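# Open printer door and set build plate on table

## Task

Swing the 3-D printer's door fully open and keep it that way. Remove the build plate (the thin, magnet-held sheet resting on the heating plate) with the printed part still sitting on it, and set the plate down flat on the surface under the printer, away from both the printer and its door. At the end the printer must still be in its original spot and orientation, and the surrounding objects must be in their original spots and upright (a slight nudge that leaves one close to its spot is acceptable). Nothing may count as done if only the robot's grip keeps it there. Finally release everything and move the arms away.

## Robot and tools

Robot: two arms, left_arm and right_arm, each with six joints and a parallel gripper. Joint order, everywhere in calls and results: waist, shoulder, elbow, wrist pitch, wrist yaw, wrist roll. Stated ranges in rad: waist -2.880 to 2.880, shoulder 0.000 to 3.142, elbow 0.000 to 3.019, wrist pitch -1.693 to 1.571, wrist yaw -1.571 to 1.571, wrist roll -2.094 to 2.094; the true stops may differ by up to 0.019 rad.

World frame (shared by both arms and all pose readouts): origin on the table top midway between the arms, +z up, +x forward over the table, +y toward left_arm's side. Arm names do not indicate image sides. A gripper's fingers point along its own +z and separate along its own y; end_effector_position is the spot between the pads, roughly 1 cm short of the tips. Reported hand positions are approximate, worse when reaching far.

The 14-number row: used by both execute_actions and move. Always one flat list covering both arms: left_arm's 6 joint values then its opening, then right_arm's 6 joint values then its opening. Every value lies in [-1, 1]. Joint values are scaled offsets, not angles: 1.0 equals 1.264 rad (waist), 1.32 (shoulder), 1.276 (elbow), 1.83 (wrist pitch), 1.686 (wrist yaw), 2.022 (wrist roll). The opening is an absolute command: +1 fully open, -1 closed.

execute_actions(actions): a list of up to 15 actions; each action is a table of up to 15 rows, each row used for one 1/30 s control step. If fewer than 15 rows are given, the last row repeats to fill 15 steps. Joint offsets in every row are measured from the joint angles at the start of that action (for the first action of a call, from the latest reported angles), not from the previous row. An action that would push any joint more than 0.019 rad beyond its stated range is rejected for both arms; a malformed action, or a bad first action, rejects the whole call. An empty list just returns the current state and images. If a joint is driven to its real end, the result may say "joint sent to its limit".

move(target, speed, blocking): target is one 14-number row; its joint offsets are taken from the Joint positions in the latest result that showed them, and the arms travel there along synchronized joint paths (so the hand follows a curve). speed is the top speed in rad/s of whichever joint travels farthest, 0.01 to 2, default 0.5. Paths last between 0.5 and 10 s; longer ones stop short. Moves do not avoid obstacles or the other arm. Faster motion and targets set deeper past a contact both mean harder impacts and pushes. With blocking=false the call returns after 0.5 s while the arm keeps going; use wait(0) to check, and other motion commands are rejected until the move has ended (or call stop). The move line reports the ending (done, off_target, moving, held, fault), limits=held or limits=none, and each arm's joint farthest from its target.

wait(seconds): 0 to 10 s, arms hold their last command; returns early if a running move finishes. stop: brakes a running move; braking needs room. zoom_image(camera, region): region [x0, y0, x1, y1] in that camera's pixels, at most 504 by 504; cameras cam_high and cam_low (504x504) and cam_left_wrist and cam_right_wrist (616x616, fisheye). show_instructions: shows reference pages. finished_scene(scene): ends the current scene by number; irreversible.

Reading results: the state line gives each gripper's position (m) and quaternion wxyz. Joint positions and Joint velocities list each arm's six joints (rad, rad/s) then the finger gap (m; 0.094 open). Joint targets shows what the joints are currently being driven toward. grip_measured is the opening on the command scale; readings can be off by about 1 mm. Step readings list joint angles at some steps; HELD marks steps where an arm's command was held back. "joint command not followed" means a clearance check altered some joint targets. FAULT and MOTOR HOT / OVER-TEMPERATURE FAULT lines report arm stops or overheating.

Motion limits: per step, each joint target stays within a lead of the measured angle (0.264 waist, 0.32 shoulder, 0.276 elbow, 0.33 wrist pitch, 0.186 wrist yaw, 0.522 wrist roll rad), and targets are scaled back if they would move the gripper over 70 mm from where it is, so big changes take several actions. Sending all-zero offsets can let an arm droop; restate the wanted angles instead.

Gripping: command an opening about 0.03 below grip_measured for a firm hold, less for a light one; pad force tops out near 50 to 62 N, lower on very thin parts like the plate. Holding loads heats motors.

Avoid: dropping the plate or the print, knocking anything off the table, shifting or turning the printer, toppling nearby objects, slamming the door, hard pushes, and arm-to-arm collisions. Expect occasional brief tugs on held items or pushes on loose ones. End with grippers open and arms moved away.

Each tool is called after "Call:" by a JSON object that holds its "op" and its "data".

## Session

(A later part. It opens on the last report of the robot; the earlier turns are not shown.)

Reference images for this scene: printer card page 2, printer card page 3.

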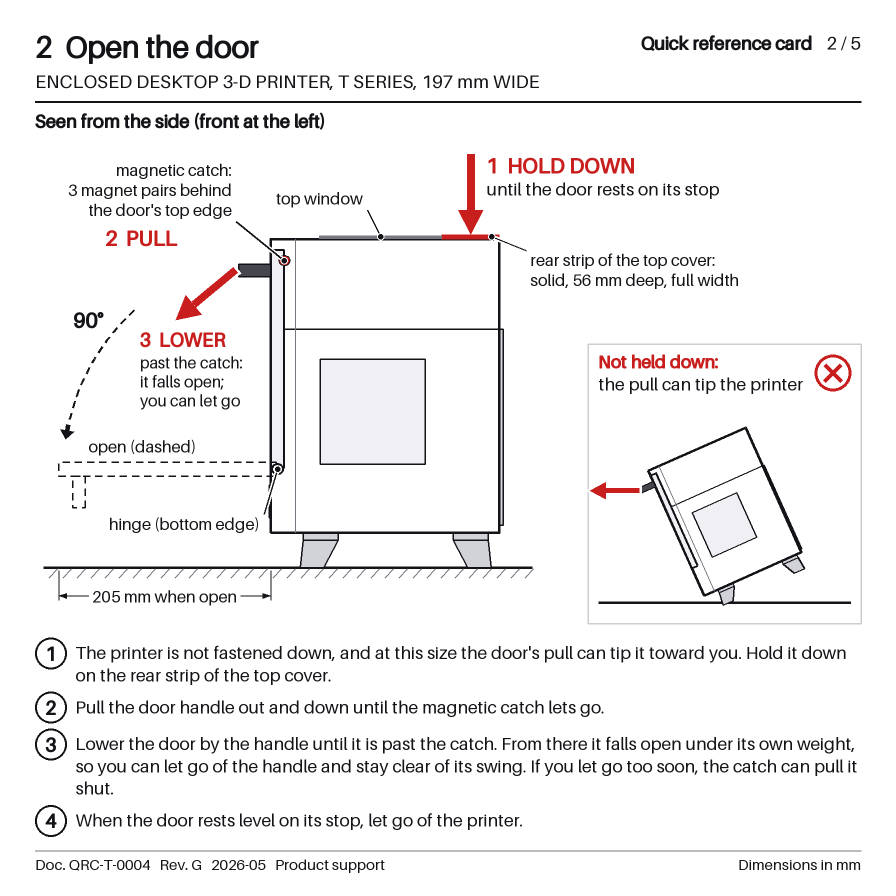

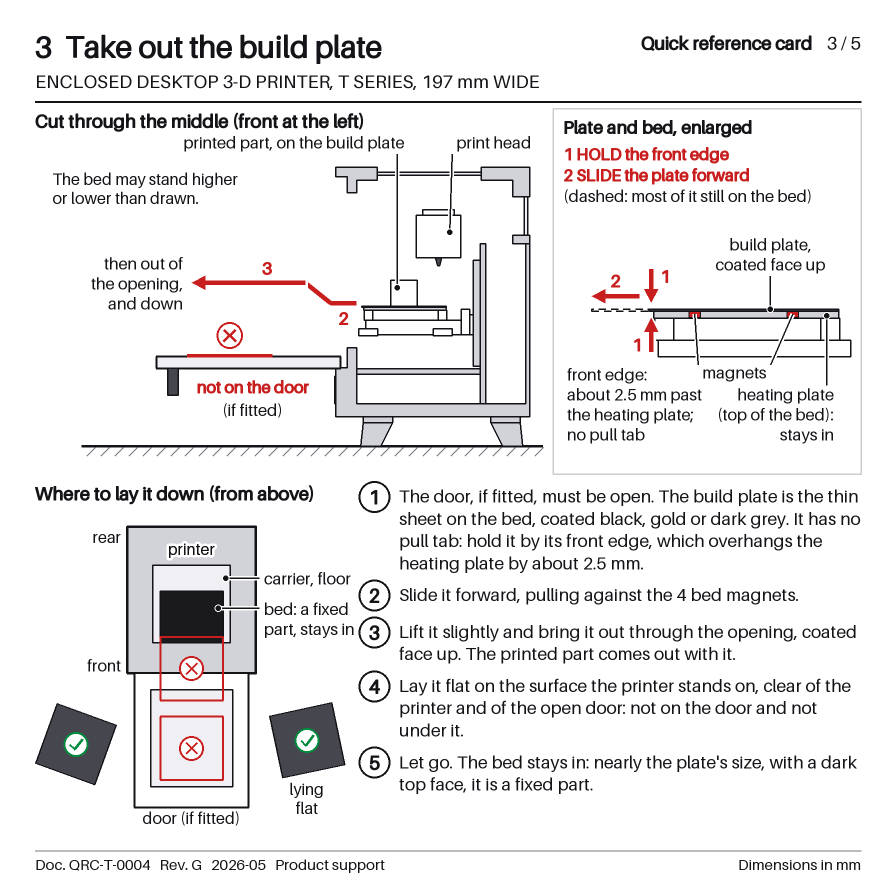

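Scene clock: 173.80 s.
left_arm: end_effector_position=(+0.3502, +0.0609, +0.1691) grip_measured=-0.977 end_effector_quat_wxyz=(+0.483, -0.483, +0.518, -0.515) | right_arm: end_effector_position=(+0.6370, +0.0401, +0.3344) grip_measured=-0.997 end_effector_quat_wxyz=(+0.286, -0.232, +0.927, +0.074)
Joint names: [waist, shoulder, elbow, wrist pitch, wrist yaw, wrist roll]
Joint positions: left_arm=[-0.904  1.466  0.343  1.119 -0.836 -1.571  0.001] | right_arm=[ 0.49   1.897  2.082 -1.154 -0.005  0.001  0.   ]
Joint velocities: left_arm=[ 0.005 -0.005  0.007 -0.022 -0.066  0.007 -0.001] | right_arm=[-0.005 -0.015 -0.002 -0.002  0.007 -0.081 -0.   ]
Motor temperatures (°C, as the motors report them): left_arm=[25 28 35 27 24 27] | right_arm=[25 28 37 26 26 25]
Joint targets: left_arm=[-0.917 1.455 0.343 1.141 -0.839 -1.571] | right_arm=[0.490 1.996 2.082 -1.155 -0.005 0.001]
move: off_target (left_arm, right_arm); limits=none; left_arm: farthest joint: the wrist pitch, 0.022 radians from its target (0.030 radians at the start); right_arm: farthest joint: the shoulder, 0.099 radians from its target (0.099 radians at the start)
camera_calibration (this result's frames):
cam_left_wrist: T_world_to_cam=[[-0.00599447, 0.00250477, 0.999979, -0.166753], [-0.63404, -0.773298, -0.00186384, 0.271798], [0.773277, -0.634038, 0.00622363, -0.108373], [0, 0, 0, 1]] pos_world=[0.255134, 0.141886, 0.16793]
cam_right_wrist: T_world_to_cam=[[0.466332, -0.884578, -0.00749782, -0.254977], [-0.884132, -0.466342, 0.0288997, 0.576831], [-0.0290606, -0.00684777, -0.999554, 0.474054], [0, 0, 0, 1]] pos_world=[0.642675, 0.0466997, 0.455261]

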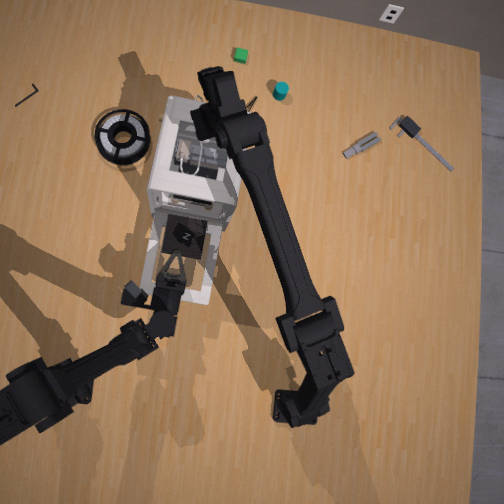

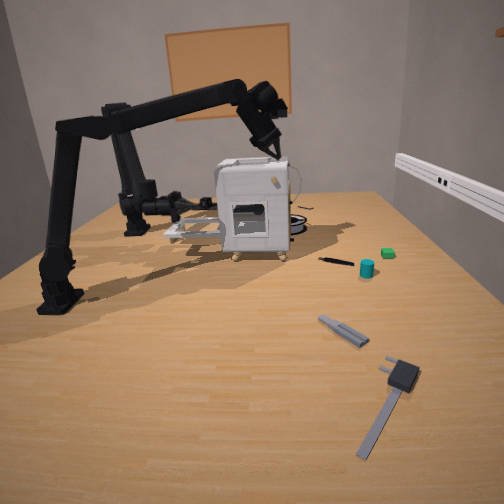

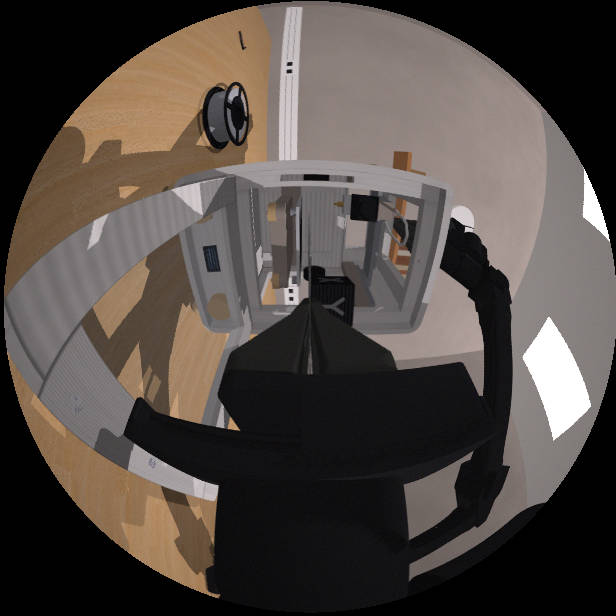

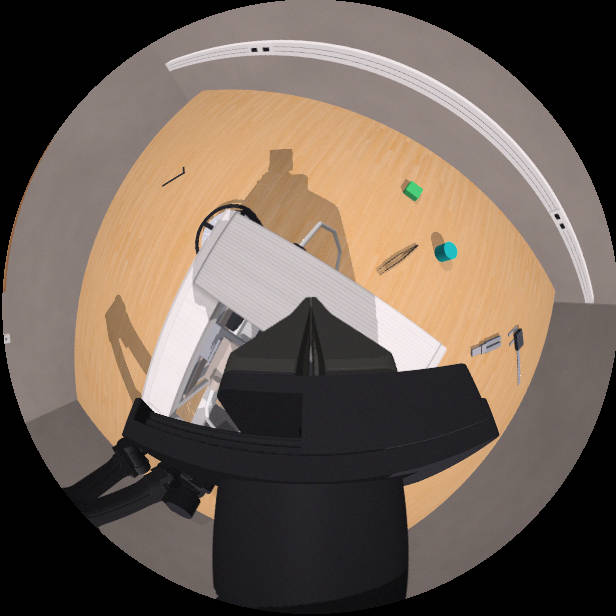

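Call:
{"op": "move", "data": {"target": [0,0,0,0,0,0,-1, 0,-0.3,-0.1,0,0,0,-1]}}

Call:
{"op": "execute_actions", "data": {"actions": []}}

Scene clock: 178.70 s.
left_arm: end_effector_position=(+0.3502, +0.0609, +0.1691) grip_measured=-0.977 end_effector_quat_wxyz=(+0.483, -0.483, +0.518, -0.515) | right_arm: end_effector_position=(+0.5213, -0.0216, +0.5308) grip_measured=-0.997 end_effector_quat_wxyz=(+0.416, -0.220, +0.876, +0.106)
Joint names: [waist, shoulder, elbow, wrist pitch, wrist yaw, wrist roll]
Joint positions: left_arm=[-0.904  1.466  0.343  1.119 -0.836 -1.571  0.001] | right_arm=[ 0.49   1.492  1.961 -1.153 -0.005  0.001  0.   ]
Joint velocities: left_arm=[-0.005 -0.024  0.002  0.012 -0.037 -0.066 -0.001] | right_arm=[-0.005 -0.005 -0.007  0.022 -0.037  0.007 -0.001]
Motor temperatures (°C, as the motors report them): left_arm=[25 28 34 27 24 27] | right_arm=[25 28 37 26 26 25]
Joint targets: left_arm=[-0.904 1.466 0.343 1.119 -0.836 -1.571] | right_arm=[0.490 1.502 1.954 -1.154 -0.005 0.001]
move: done; limits=none; left_arm: farthest joint: the waist, 0.000 radians from its target (0.000 radians at the start); right_arm: farthest joint: the shoulder, 0.009 radians from its target (0.396 radians at the start)
camera_calibration (this result's frames):
cam_left_wrist: T_world_to_cam=[[-0.00599447, 0.00250477, 0.999979, -0.166753], [-0.63404, -0.773298, -0.00186384, 0.271798], [0.773277, -0.634038, 0.00622363, -0.108373], [0, 0, 0, 1]] pos_world=[0.255134, 0.141886, 0.16793]
cam_right_wrist: T_world_to_cam=[[0.468371, -0.883491, -0.00851909, -0.254617], [-0.855389, -0.451016, -0.254743, 0.575972], [0.221221, 0.126601, -0.966971, 0.521684], [0, 0, 0, 1]] pos_world=[0.496529, -0.0312249, 0.649009]

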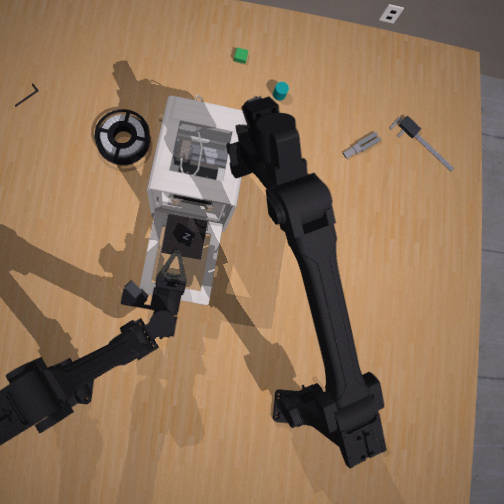

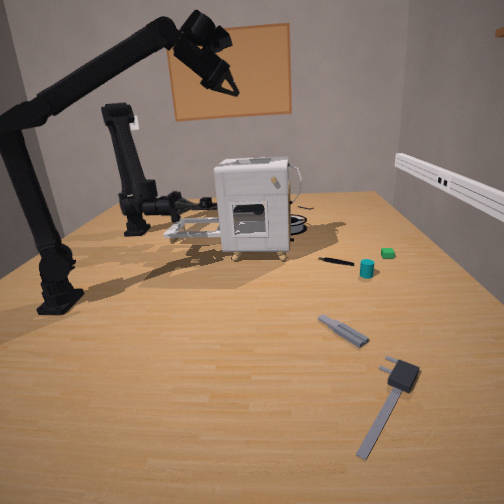

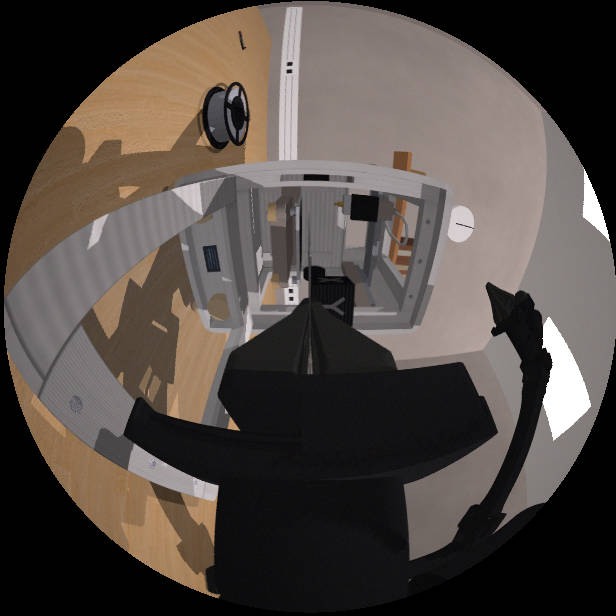

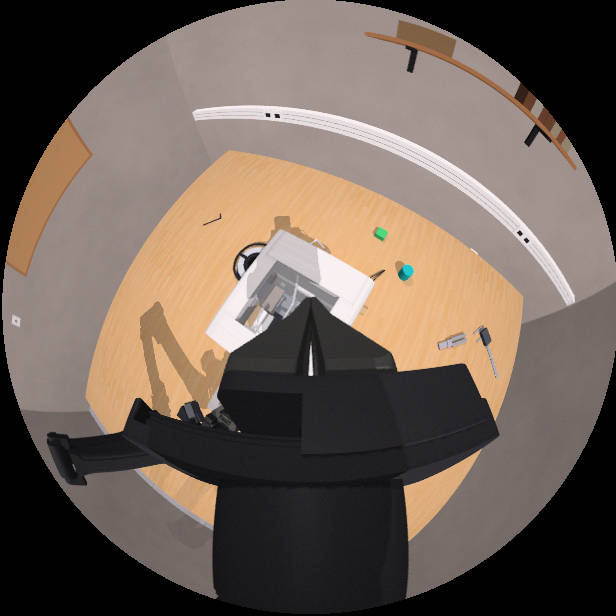

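Scene clock: 178.70 s.
left_arm: end_effector_position=(+0.3502, +0.0609, +0.1691) grip_measured=-0.977 end_effector_quat_wxyz=(+0.483, -0.483, +0.518, -0.515) | right_arm: end_effector_position=(+0.5213, -0.0216, +0.5308) grip_measured=-0.997 end_effector_quat_wxyz=(+0.416, -0.220, +0.876, +0.106)
Joint names: [waist, shoulder, elbow, wrist pitch, wrist yaw, wrist roll]
Joint positions: left_arm=[-0.904  1.466  0.343  1.119 -0.836 -1.571  0.001] | right_arm=[ 0.49   1.492  1.961 -1.153 -0.005  0.001  0.   ]
Joint velocities: left_arm=[-0.005 -0.024  0.002  0.012 -0.037 -0.066 -0.001] | right_arm=[-0.005 -0.005 -0.007  0.022 -0.037  0.007 -0.001]
Motor temperatures (°C, as the motors report them): left_arm=[25 28 34 27 24 27] | right_arm=[25 28 37 26 26 25]
Joint targets: left_arm=[-0.904 1.466 0.343 1.119 -0.836 -1.571] | right_arm=[0.490 1.502 1.954 -1.154 -0.005 0.001]
camera_calibration (this result's frames):
cam_left_wrist: T_world_to_cam=[[-0.00599447, 0.00250477, 0.999979, -0.166753], [-0.63404, -0.773298, -0.00186384, 0.271798], [0.773277, -0.634038, 0.00622363, -0.108373], [0, 0, 0, 1]] pos_world=[0.255134, 0.141886, 0.16793]
cam_right_wrist: T_world_to_cam=[[0.468371, -0.883491, -0.00851909, -0.254617], [-0.855389, -0.451016, -0.254743, 0.575972], [0.221221, 0.126601, -0.966971, 0.521684], [0, 0, 0, 1]] pos_world=[0.496529, -0.0312249, 0.649009]

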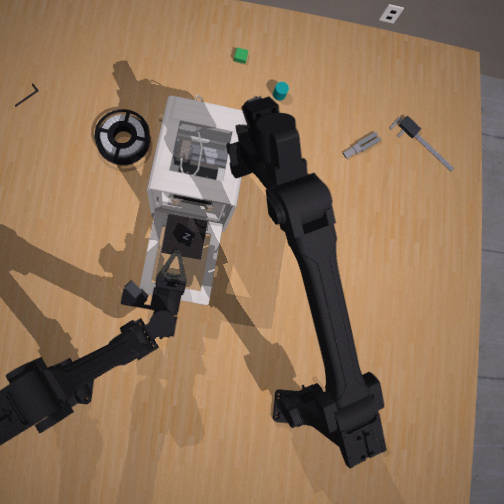

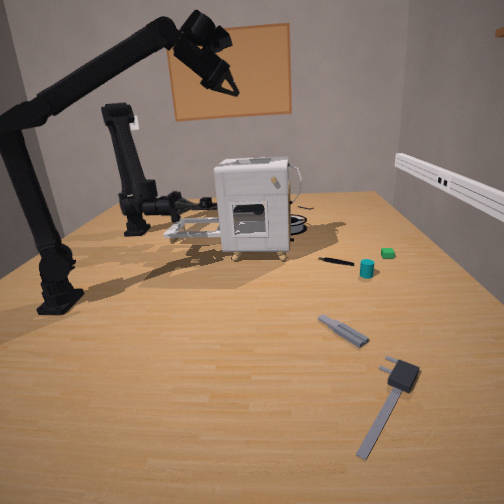

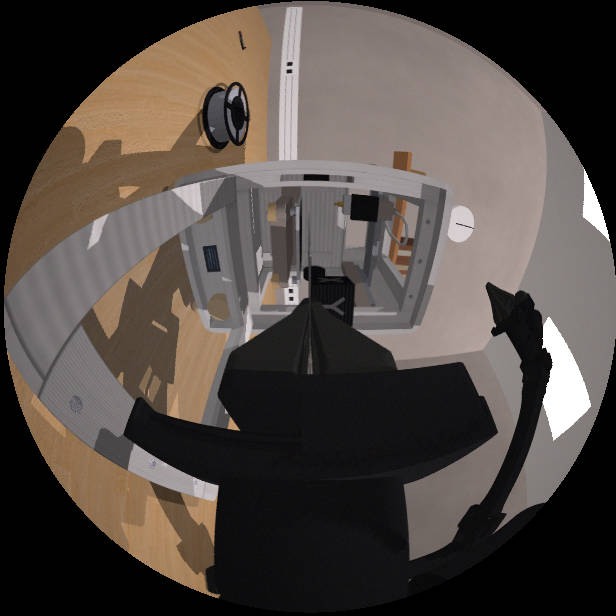

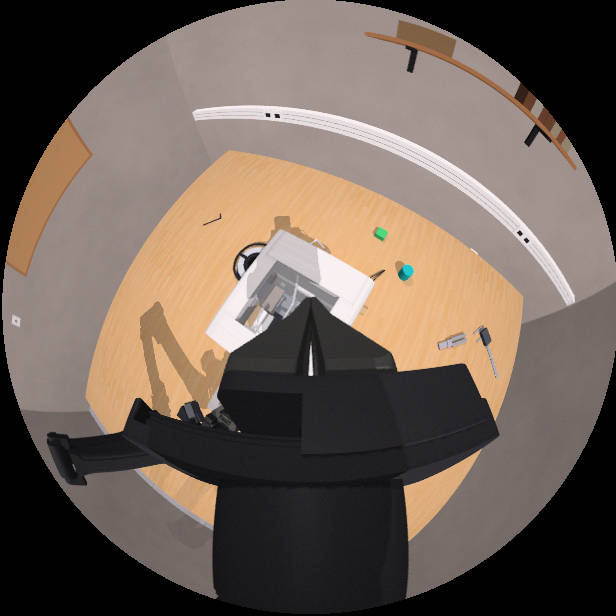

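Call:
{"op": "move", "data": {"target": [0,-0.095,-0.086,0,-0.39,0,-1, -0.35,-0.2,-0.4,0.2,0,0,-1], "speed": 0.35}}

Call:
{"op": "move", "data": {"target": [0.6,0,0,0,0,0,-1, 0,0,0,0,0,0,-1], "speed": 0.35}}

Call:
{"op": "move", "data": {"target": [0.2,0,0,0,0.89,0,-1, 0,0,0,0,0,0,-1], "speed": 0.4}}

Scene clock: 182.97 s.
left_arm: end_effector_position=(+0.3228, +0.1544, +0.1704) grip_measured=-0.977 end_effector_quat_wxyz=(+0.582, -0.581, +0.403, -0.401) | right_arm: end_effector_position=(+0.5424, -0.2708, +0.4511) grip_measured=-0.997 end_effector_quat_wxyz=(+0.464, -0.024, +0.885, +0.015)
Joint names: [waist, shoulder, elbow, wrist pitch, wrist yaw, wrist roll]
Joint positions: left_arm=[-0.904  1.395  0.273  1.119 -1.265 -1.571  0.001] | right_arm=[ 0.053  1.251  1.461 -0.814 -0.005  0.001  0.   ]
Joint velocities: left_arm=[ 0.024 -0.005 -0.022 -0.007  0.022  0.051  0.001] | right_arm=[-0.024  0.024  0.007  0.002  0.066  0.066  0.002]
Motor temperatures (°C, as the motors report them): left_arm=[25 28 34 27 24 27] | right_arm=[25 28 37 26 26 25]
Joint targets: left_arm=[-0.904 1.397 0.275 1.119 -1.263 -1.571] | right_arm=[0.047 1.228 1.451 -0.787 -0.005 0.001]
move: held (left_arm), off_target (right_arm); limits=held; held on 31 of 70 steps (left_arm), including the last (left_arm); left_arm: farthest joint: the wrist yaw, 0.229 radians from its target (0.657 radians at the start); right_arm: farthest joint: the wrist pitch, 0.027 radians from its target (0.366 radians at the start)
joint command not followed: on one or more control steps a check withheld the commanded joint targets of the left arm, and it was not sent them on those steps. On the call's last step the targets were still withheld.
cause: the commanded joint targets would bring two parts of the arm too close to each other (its wrist (the part past the wrist pitch) and its wrist camera, with the wrist yaw and the wrist roll between them); next, command targets that bring no two parts of the arm closer together.
camera_calibration (this result's frames):
cam_left_wrist: T_world_to_cam=[[-0.00772352, -0.0011182, 0.99997, -0.167394], [-0.255505, -0.966803, -0.00305458, 0.23463], [0.966777, -0.255521, 0.00718142, -0.148972], [0, 0, 0, 1]] pos_world=[0.202679, 0.188588, 0.169176]
cam_right_wrist: T_world_to_cam=[[0.0513336, -0.998644, -0.00868135, -0.290254], [-0.942673, -0.0455827, -0.330589, 0.652633], [0.329745, 0.025154, -0.943735, 0.374665], [0, 0, 0, 1]] pos_world=[0.506576, -0.269536, 0.566818]

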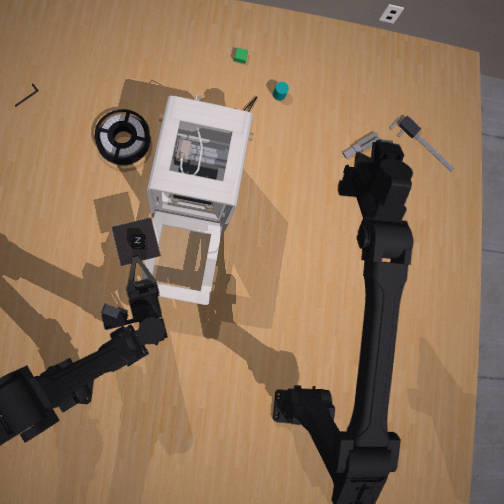

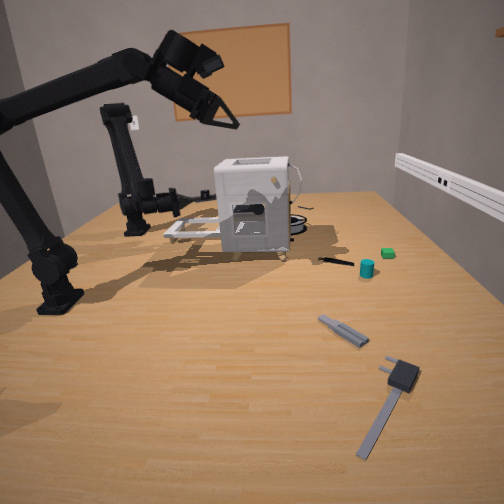

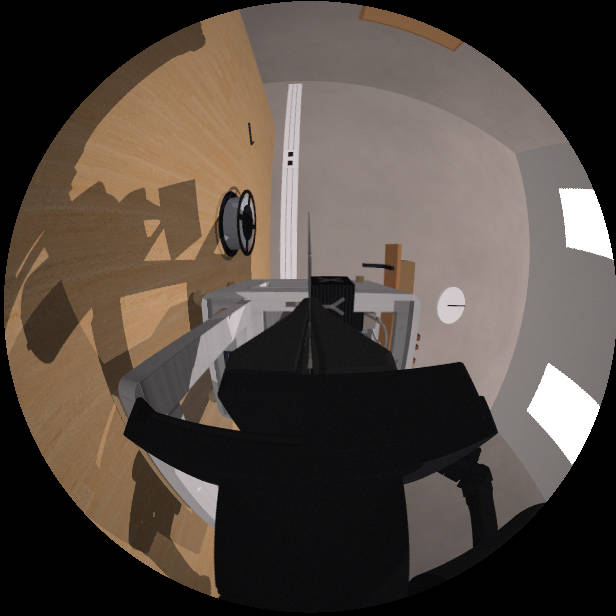

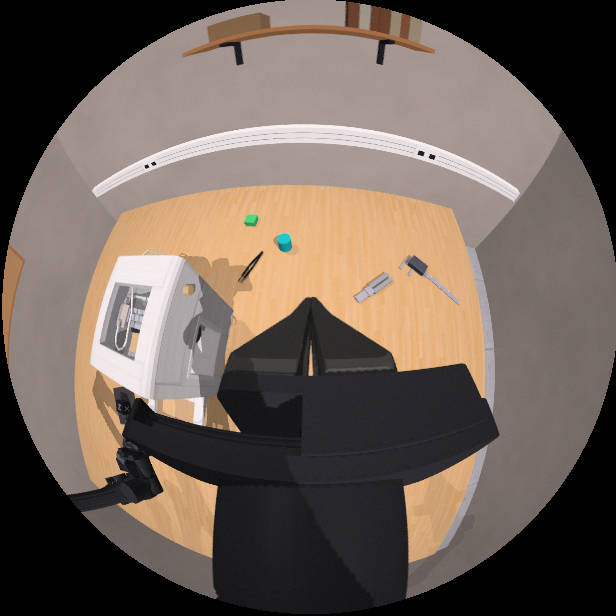

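Scene clock: 185.53 s.
left_arm: end_effector_position=(+0.3354, +0.4135, +0.1704) grip_measured=-0.977 end_effector_quat_wxyz=(+0.688, -0.689, +0.162, -0.160) | right_arm: end_effector_position=(+0.5424, -0.2708, +0.4511) grip_measured=-0.997 end_effector_quat_wxyz=(+0.464, -0.024, +0.885, +0.015)
Joint names: [waist, shoulder, elbow, wrist pitch, wrist yaw, wrist roll]
Joint positions: left_arm=[-0.154  1.395  0.273  1.119 -1.265 -1.571  0.001] | right_arm=[ 0.053  1.251  1.461 -0.814 -0.005  0.001  0.   ]
Joint velocities: left_arm=[-0.024 -0.015  0.007  0.012 -0.007 -0.037 -0.   ] | right_arm=[ 0.015 -0.005  0.012  0.002 -0.037 -0.066  0.   ]
Motor temperatures (°C, as the motors report them): left_arm=[25 28 34 27 24 27] | right_arm=[25 28 37 26 26 25]
Joint targets: left_arm=[-0.145 1.395 0.273 1.119 -1.265 -1.571] | right_arm=[0.053 1.251 1.461 -0.814 -0.005 0.001]
move: done; limits=none; left_arm: farthest joint: the waist, 0.008 radians from its target (0.758 radians at the start); right_arm: farthest joint: the waist, 0.000 radians from its target (0.000 radians at the start)
camera_calibration (this result's frames):
cam_left_wrist: T_world_to_cam=[[-0.00488912, -0.00608274, 0.99997, -0.165905], [0.472043, -0.88157, -0.00305458, 0.20906], [0.881562, 0.472014, 0.00718142, -0.367232], [0, 0, 0, 1]] pos_world=[0.224241, 0.35663, 0.169176]
cam_right_wrist: T_world_to_cam=[[0.0513336, -0.998644, -0.00868135, -0.290254], [-0.942673, -0.0455827, -0.330589, 0.652633], [0.329745, 0.025154, -0.943735, 0.374665], [0, 0, 0, 1]] pos_world=[0.506576, -0.269536, 0.566818]

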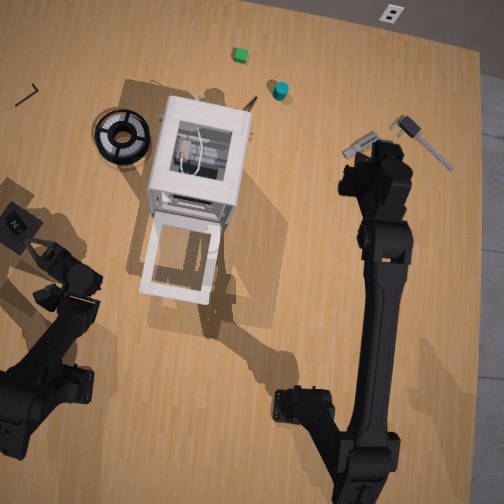

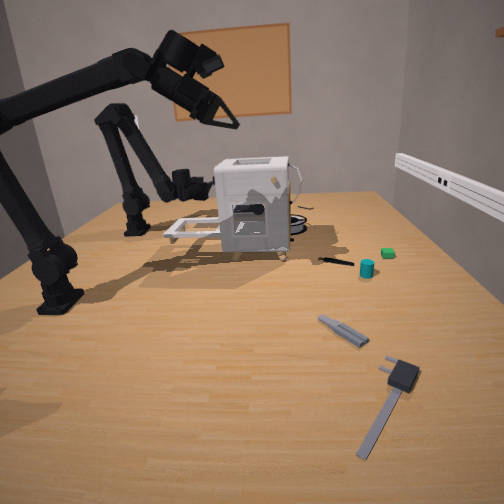

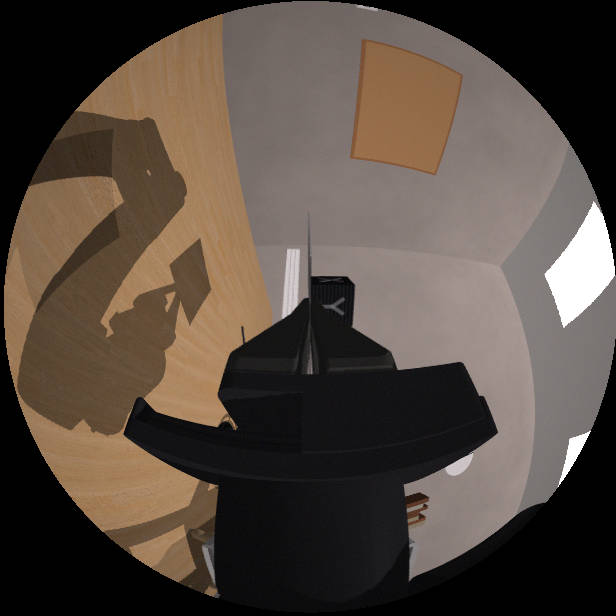

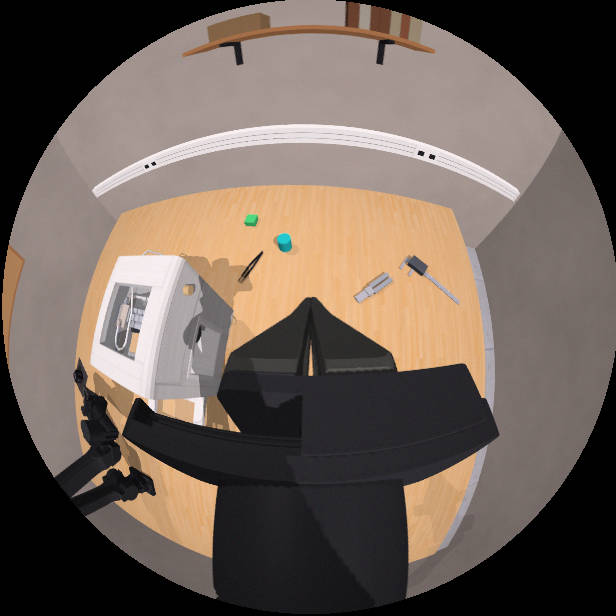

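Scene clock: 189.60 s.
left_arm: end_effector_position=(+0.4314, +0.2967, +0.1701) grip_measured=-0.977 end_effector_quat_wxyz=(+0.461, -0.463, +0.536, -0.535) | right_arm: end_effector_position=(+0.5424, -0.2708, +0.4511) grip_measured=-0.997 end_effector_quat_wxyz=(+0.464, -0.024, +0.885, +0.015)
Joint names: [waist, shoulder, elbow, wrist pitch, wrist yaw, wrist roll]
Joint positions: left_arm=[ 0.086  1.395  0.273  1.119  0.233 -1.571  0.001] | right_arm=[ 0.053  1.251  1.461 -0.814 -0.005  0.001  0.   ]
Joint velocities: left_arm=[-0.005 -0.015  0.007  0.017  0.037  0.037 -0.   ] | right_arm=[ 0.015 -0.015 -0.007  0.002  0.007 -0.095 -0.001]
Motor temperatures (°C, as the motors report them): left_arm=[25 28 34 27 24 27] | right_arm=[25 28 37 26 26 25]
Joint targets: left_arm=[0.099 1.395 0.273 1.119 0.236 -1.571] | right_arm=[0.053 1.251 1.461 -0.814 -0.005 0.001]
move: done; limits=none; left_arm: farthest joint: the waist, 0.013 radians from its target (0.252 radians at the start); right_arm: farthest joint: the waist, 0.000 radians from its target (0.000 radians at the start)
camera_calibration (this result's frames):
cam_left_wrist: T_world_to_cam=[[-0.0045261, 0.00632208, 0.99997, -0.169603], [-0.694161, -0.719819, 0.00140895, 0.515131], [0.719806, -0.694133, 0.00764651, 0.0189352], [0, 0, 0, 1]] pos_world=[0.343187, 0.385017, 0.168727]
cam_right_wrist: T_world_to_cam=[[0.0513336, -0.998644, -0.00868135, -0.290254], [-0.942673, -0.0455827, -0.330589, 0.652633], [0.329745, 0.025154, -0.943735, 0.374665], [0, 0, 0, 1]] pos_world=[0.506576, -0.269536, 0.566818]

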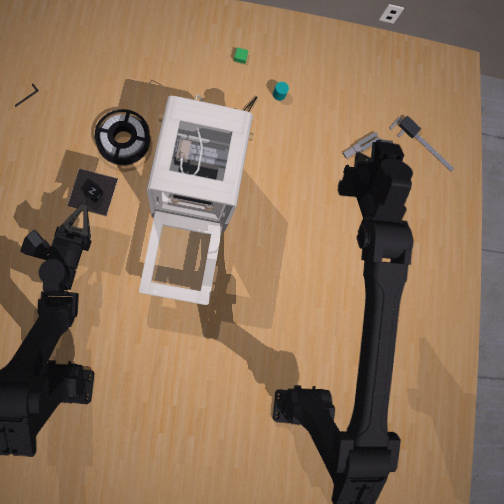

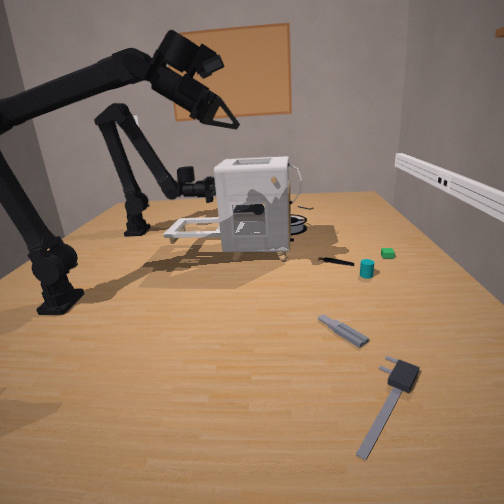

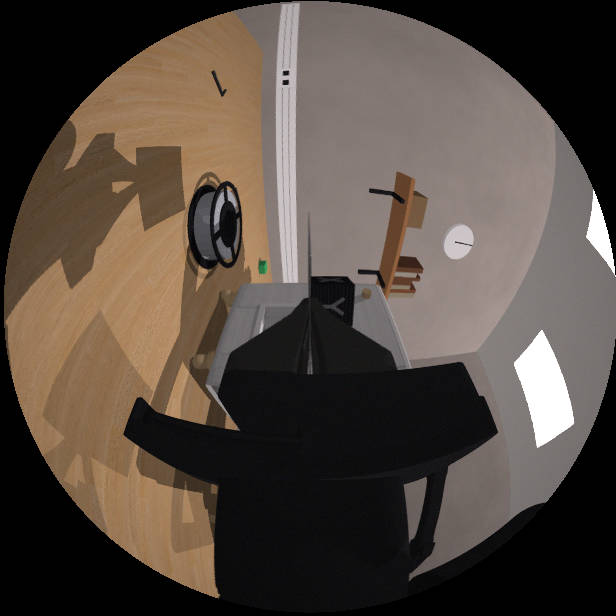

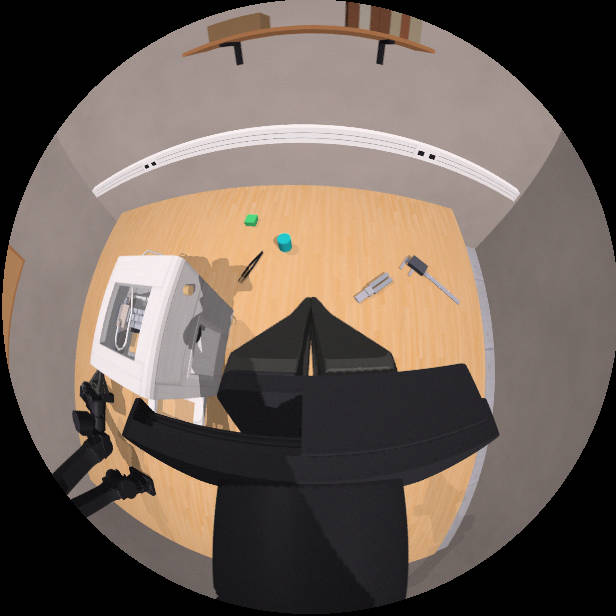

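Call:
{"op": "move", "data": {"target": [0.14,0.155,-0.02,-0.06,-0.138,0,-1, 0,0,0,0,0,0,-1], "speed": 0.15}}

Scene clock: 192.13 s.
left_arm: end_effector_position=(+0.4033, +0.4026, +0.0556) grip_measured=-0.977 end_effector_quat_wxyz=(-0.459, +0.643, -0.499, +0.357) | right_arm: end_effector_position=(+0.5424, -0.2708, +0.4511) grip_measured=-0.997 end_effector_quat_wxyz=(+0.464, -0.024, +0.885, +0.015)
Joint names: [waist, shoulder, elbow, wrist pitch, wrist yaw, wrist roll]
Joint positions: left_arm=[ 0.251  1.592  0.247  1.015  0.002 -1.571  0.001] | right_arm=[ 0.053  1.251  1.461 -0.814 -0.005  0.001  0.   ]
Joint velocities: left_arm=[-0.005  0.024  0.002 -0.007 -0.11  -0.095  0.   ] | right_arm=[ 0.005 -0.015 -0.012  0.007 -0.037 -0.037 -0.   ]
Motor temperatures (°C, as the motors report them): left_arm=[25 28 34 27 24 27] | right_arm=[25 28 37 26 26 25]
Joint targets: left_arm=[0.263 1.600 0.247 1.010 0.001 -1.571] | right_arm=[0.053 1.251 1.461 -0.814 -0.005 0.001]
move: done; limits=none; left_arm: farthest joint: the waist, 0.012 radians from its target (0.177 radians at the start); right_arm: farthest joint: the waist, 0.000 radians from its target (0.000 radians at the start)
camera_calibration (this result's frames):
cam_left_wrist: T_world_to_cam=[[0.304627, 0.0831617, 0.948834, -0.208695], [-0.332367, -0.924281, 0.187717, 0.498024], [0.8926, -0.372545, -0.25392, -0.0710386], [0, 0, 0, 1]] pos_world=[0.29251, 0.451204, 0.086491]
cam_right_wrist: T_world_to_cam=[[0.0513336, -0.998644, -0.00868135, -0.290254], [-0.942673, -0.0455827, -0.330589, 0.652633], [0.329745, 0.025154, -0.943735, 0.374665], [0, 0, 0, 1]] pos_world=[0.506576, -0.269536, 0.566818]

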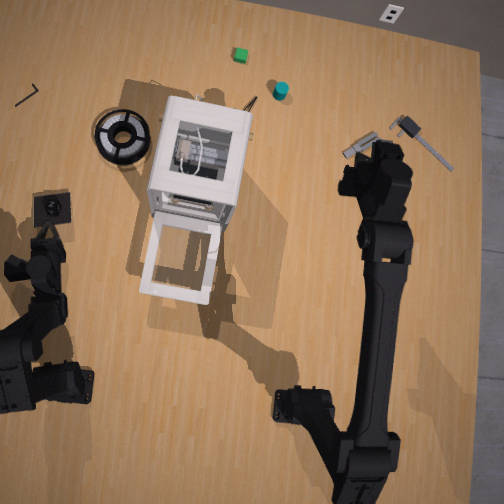

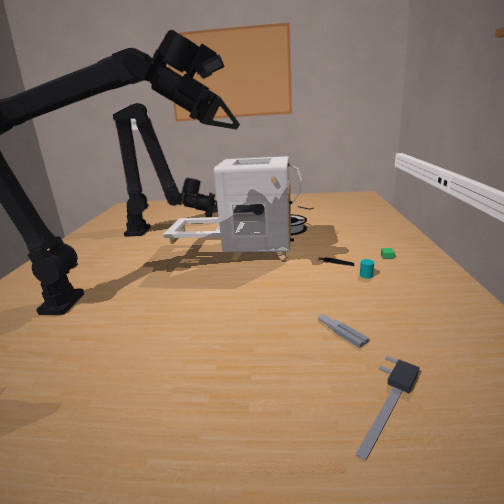

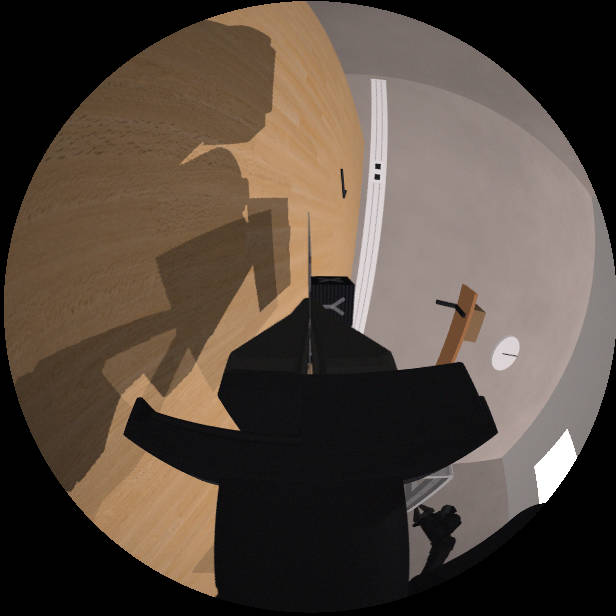

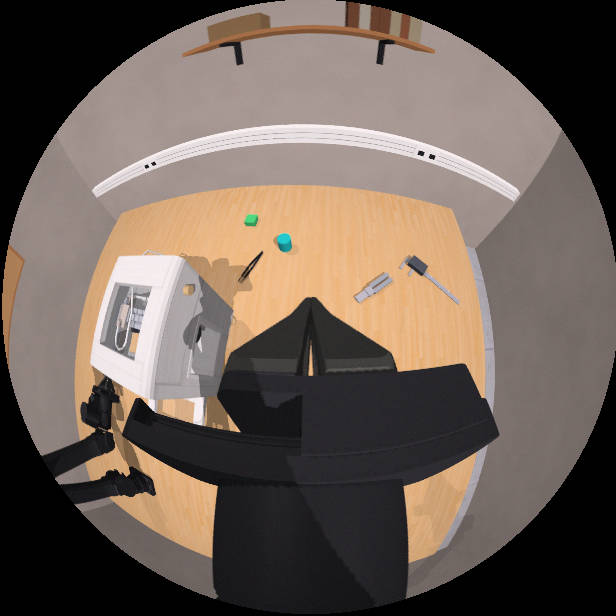

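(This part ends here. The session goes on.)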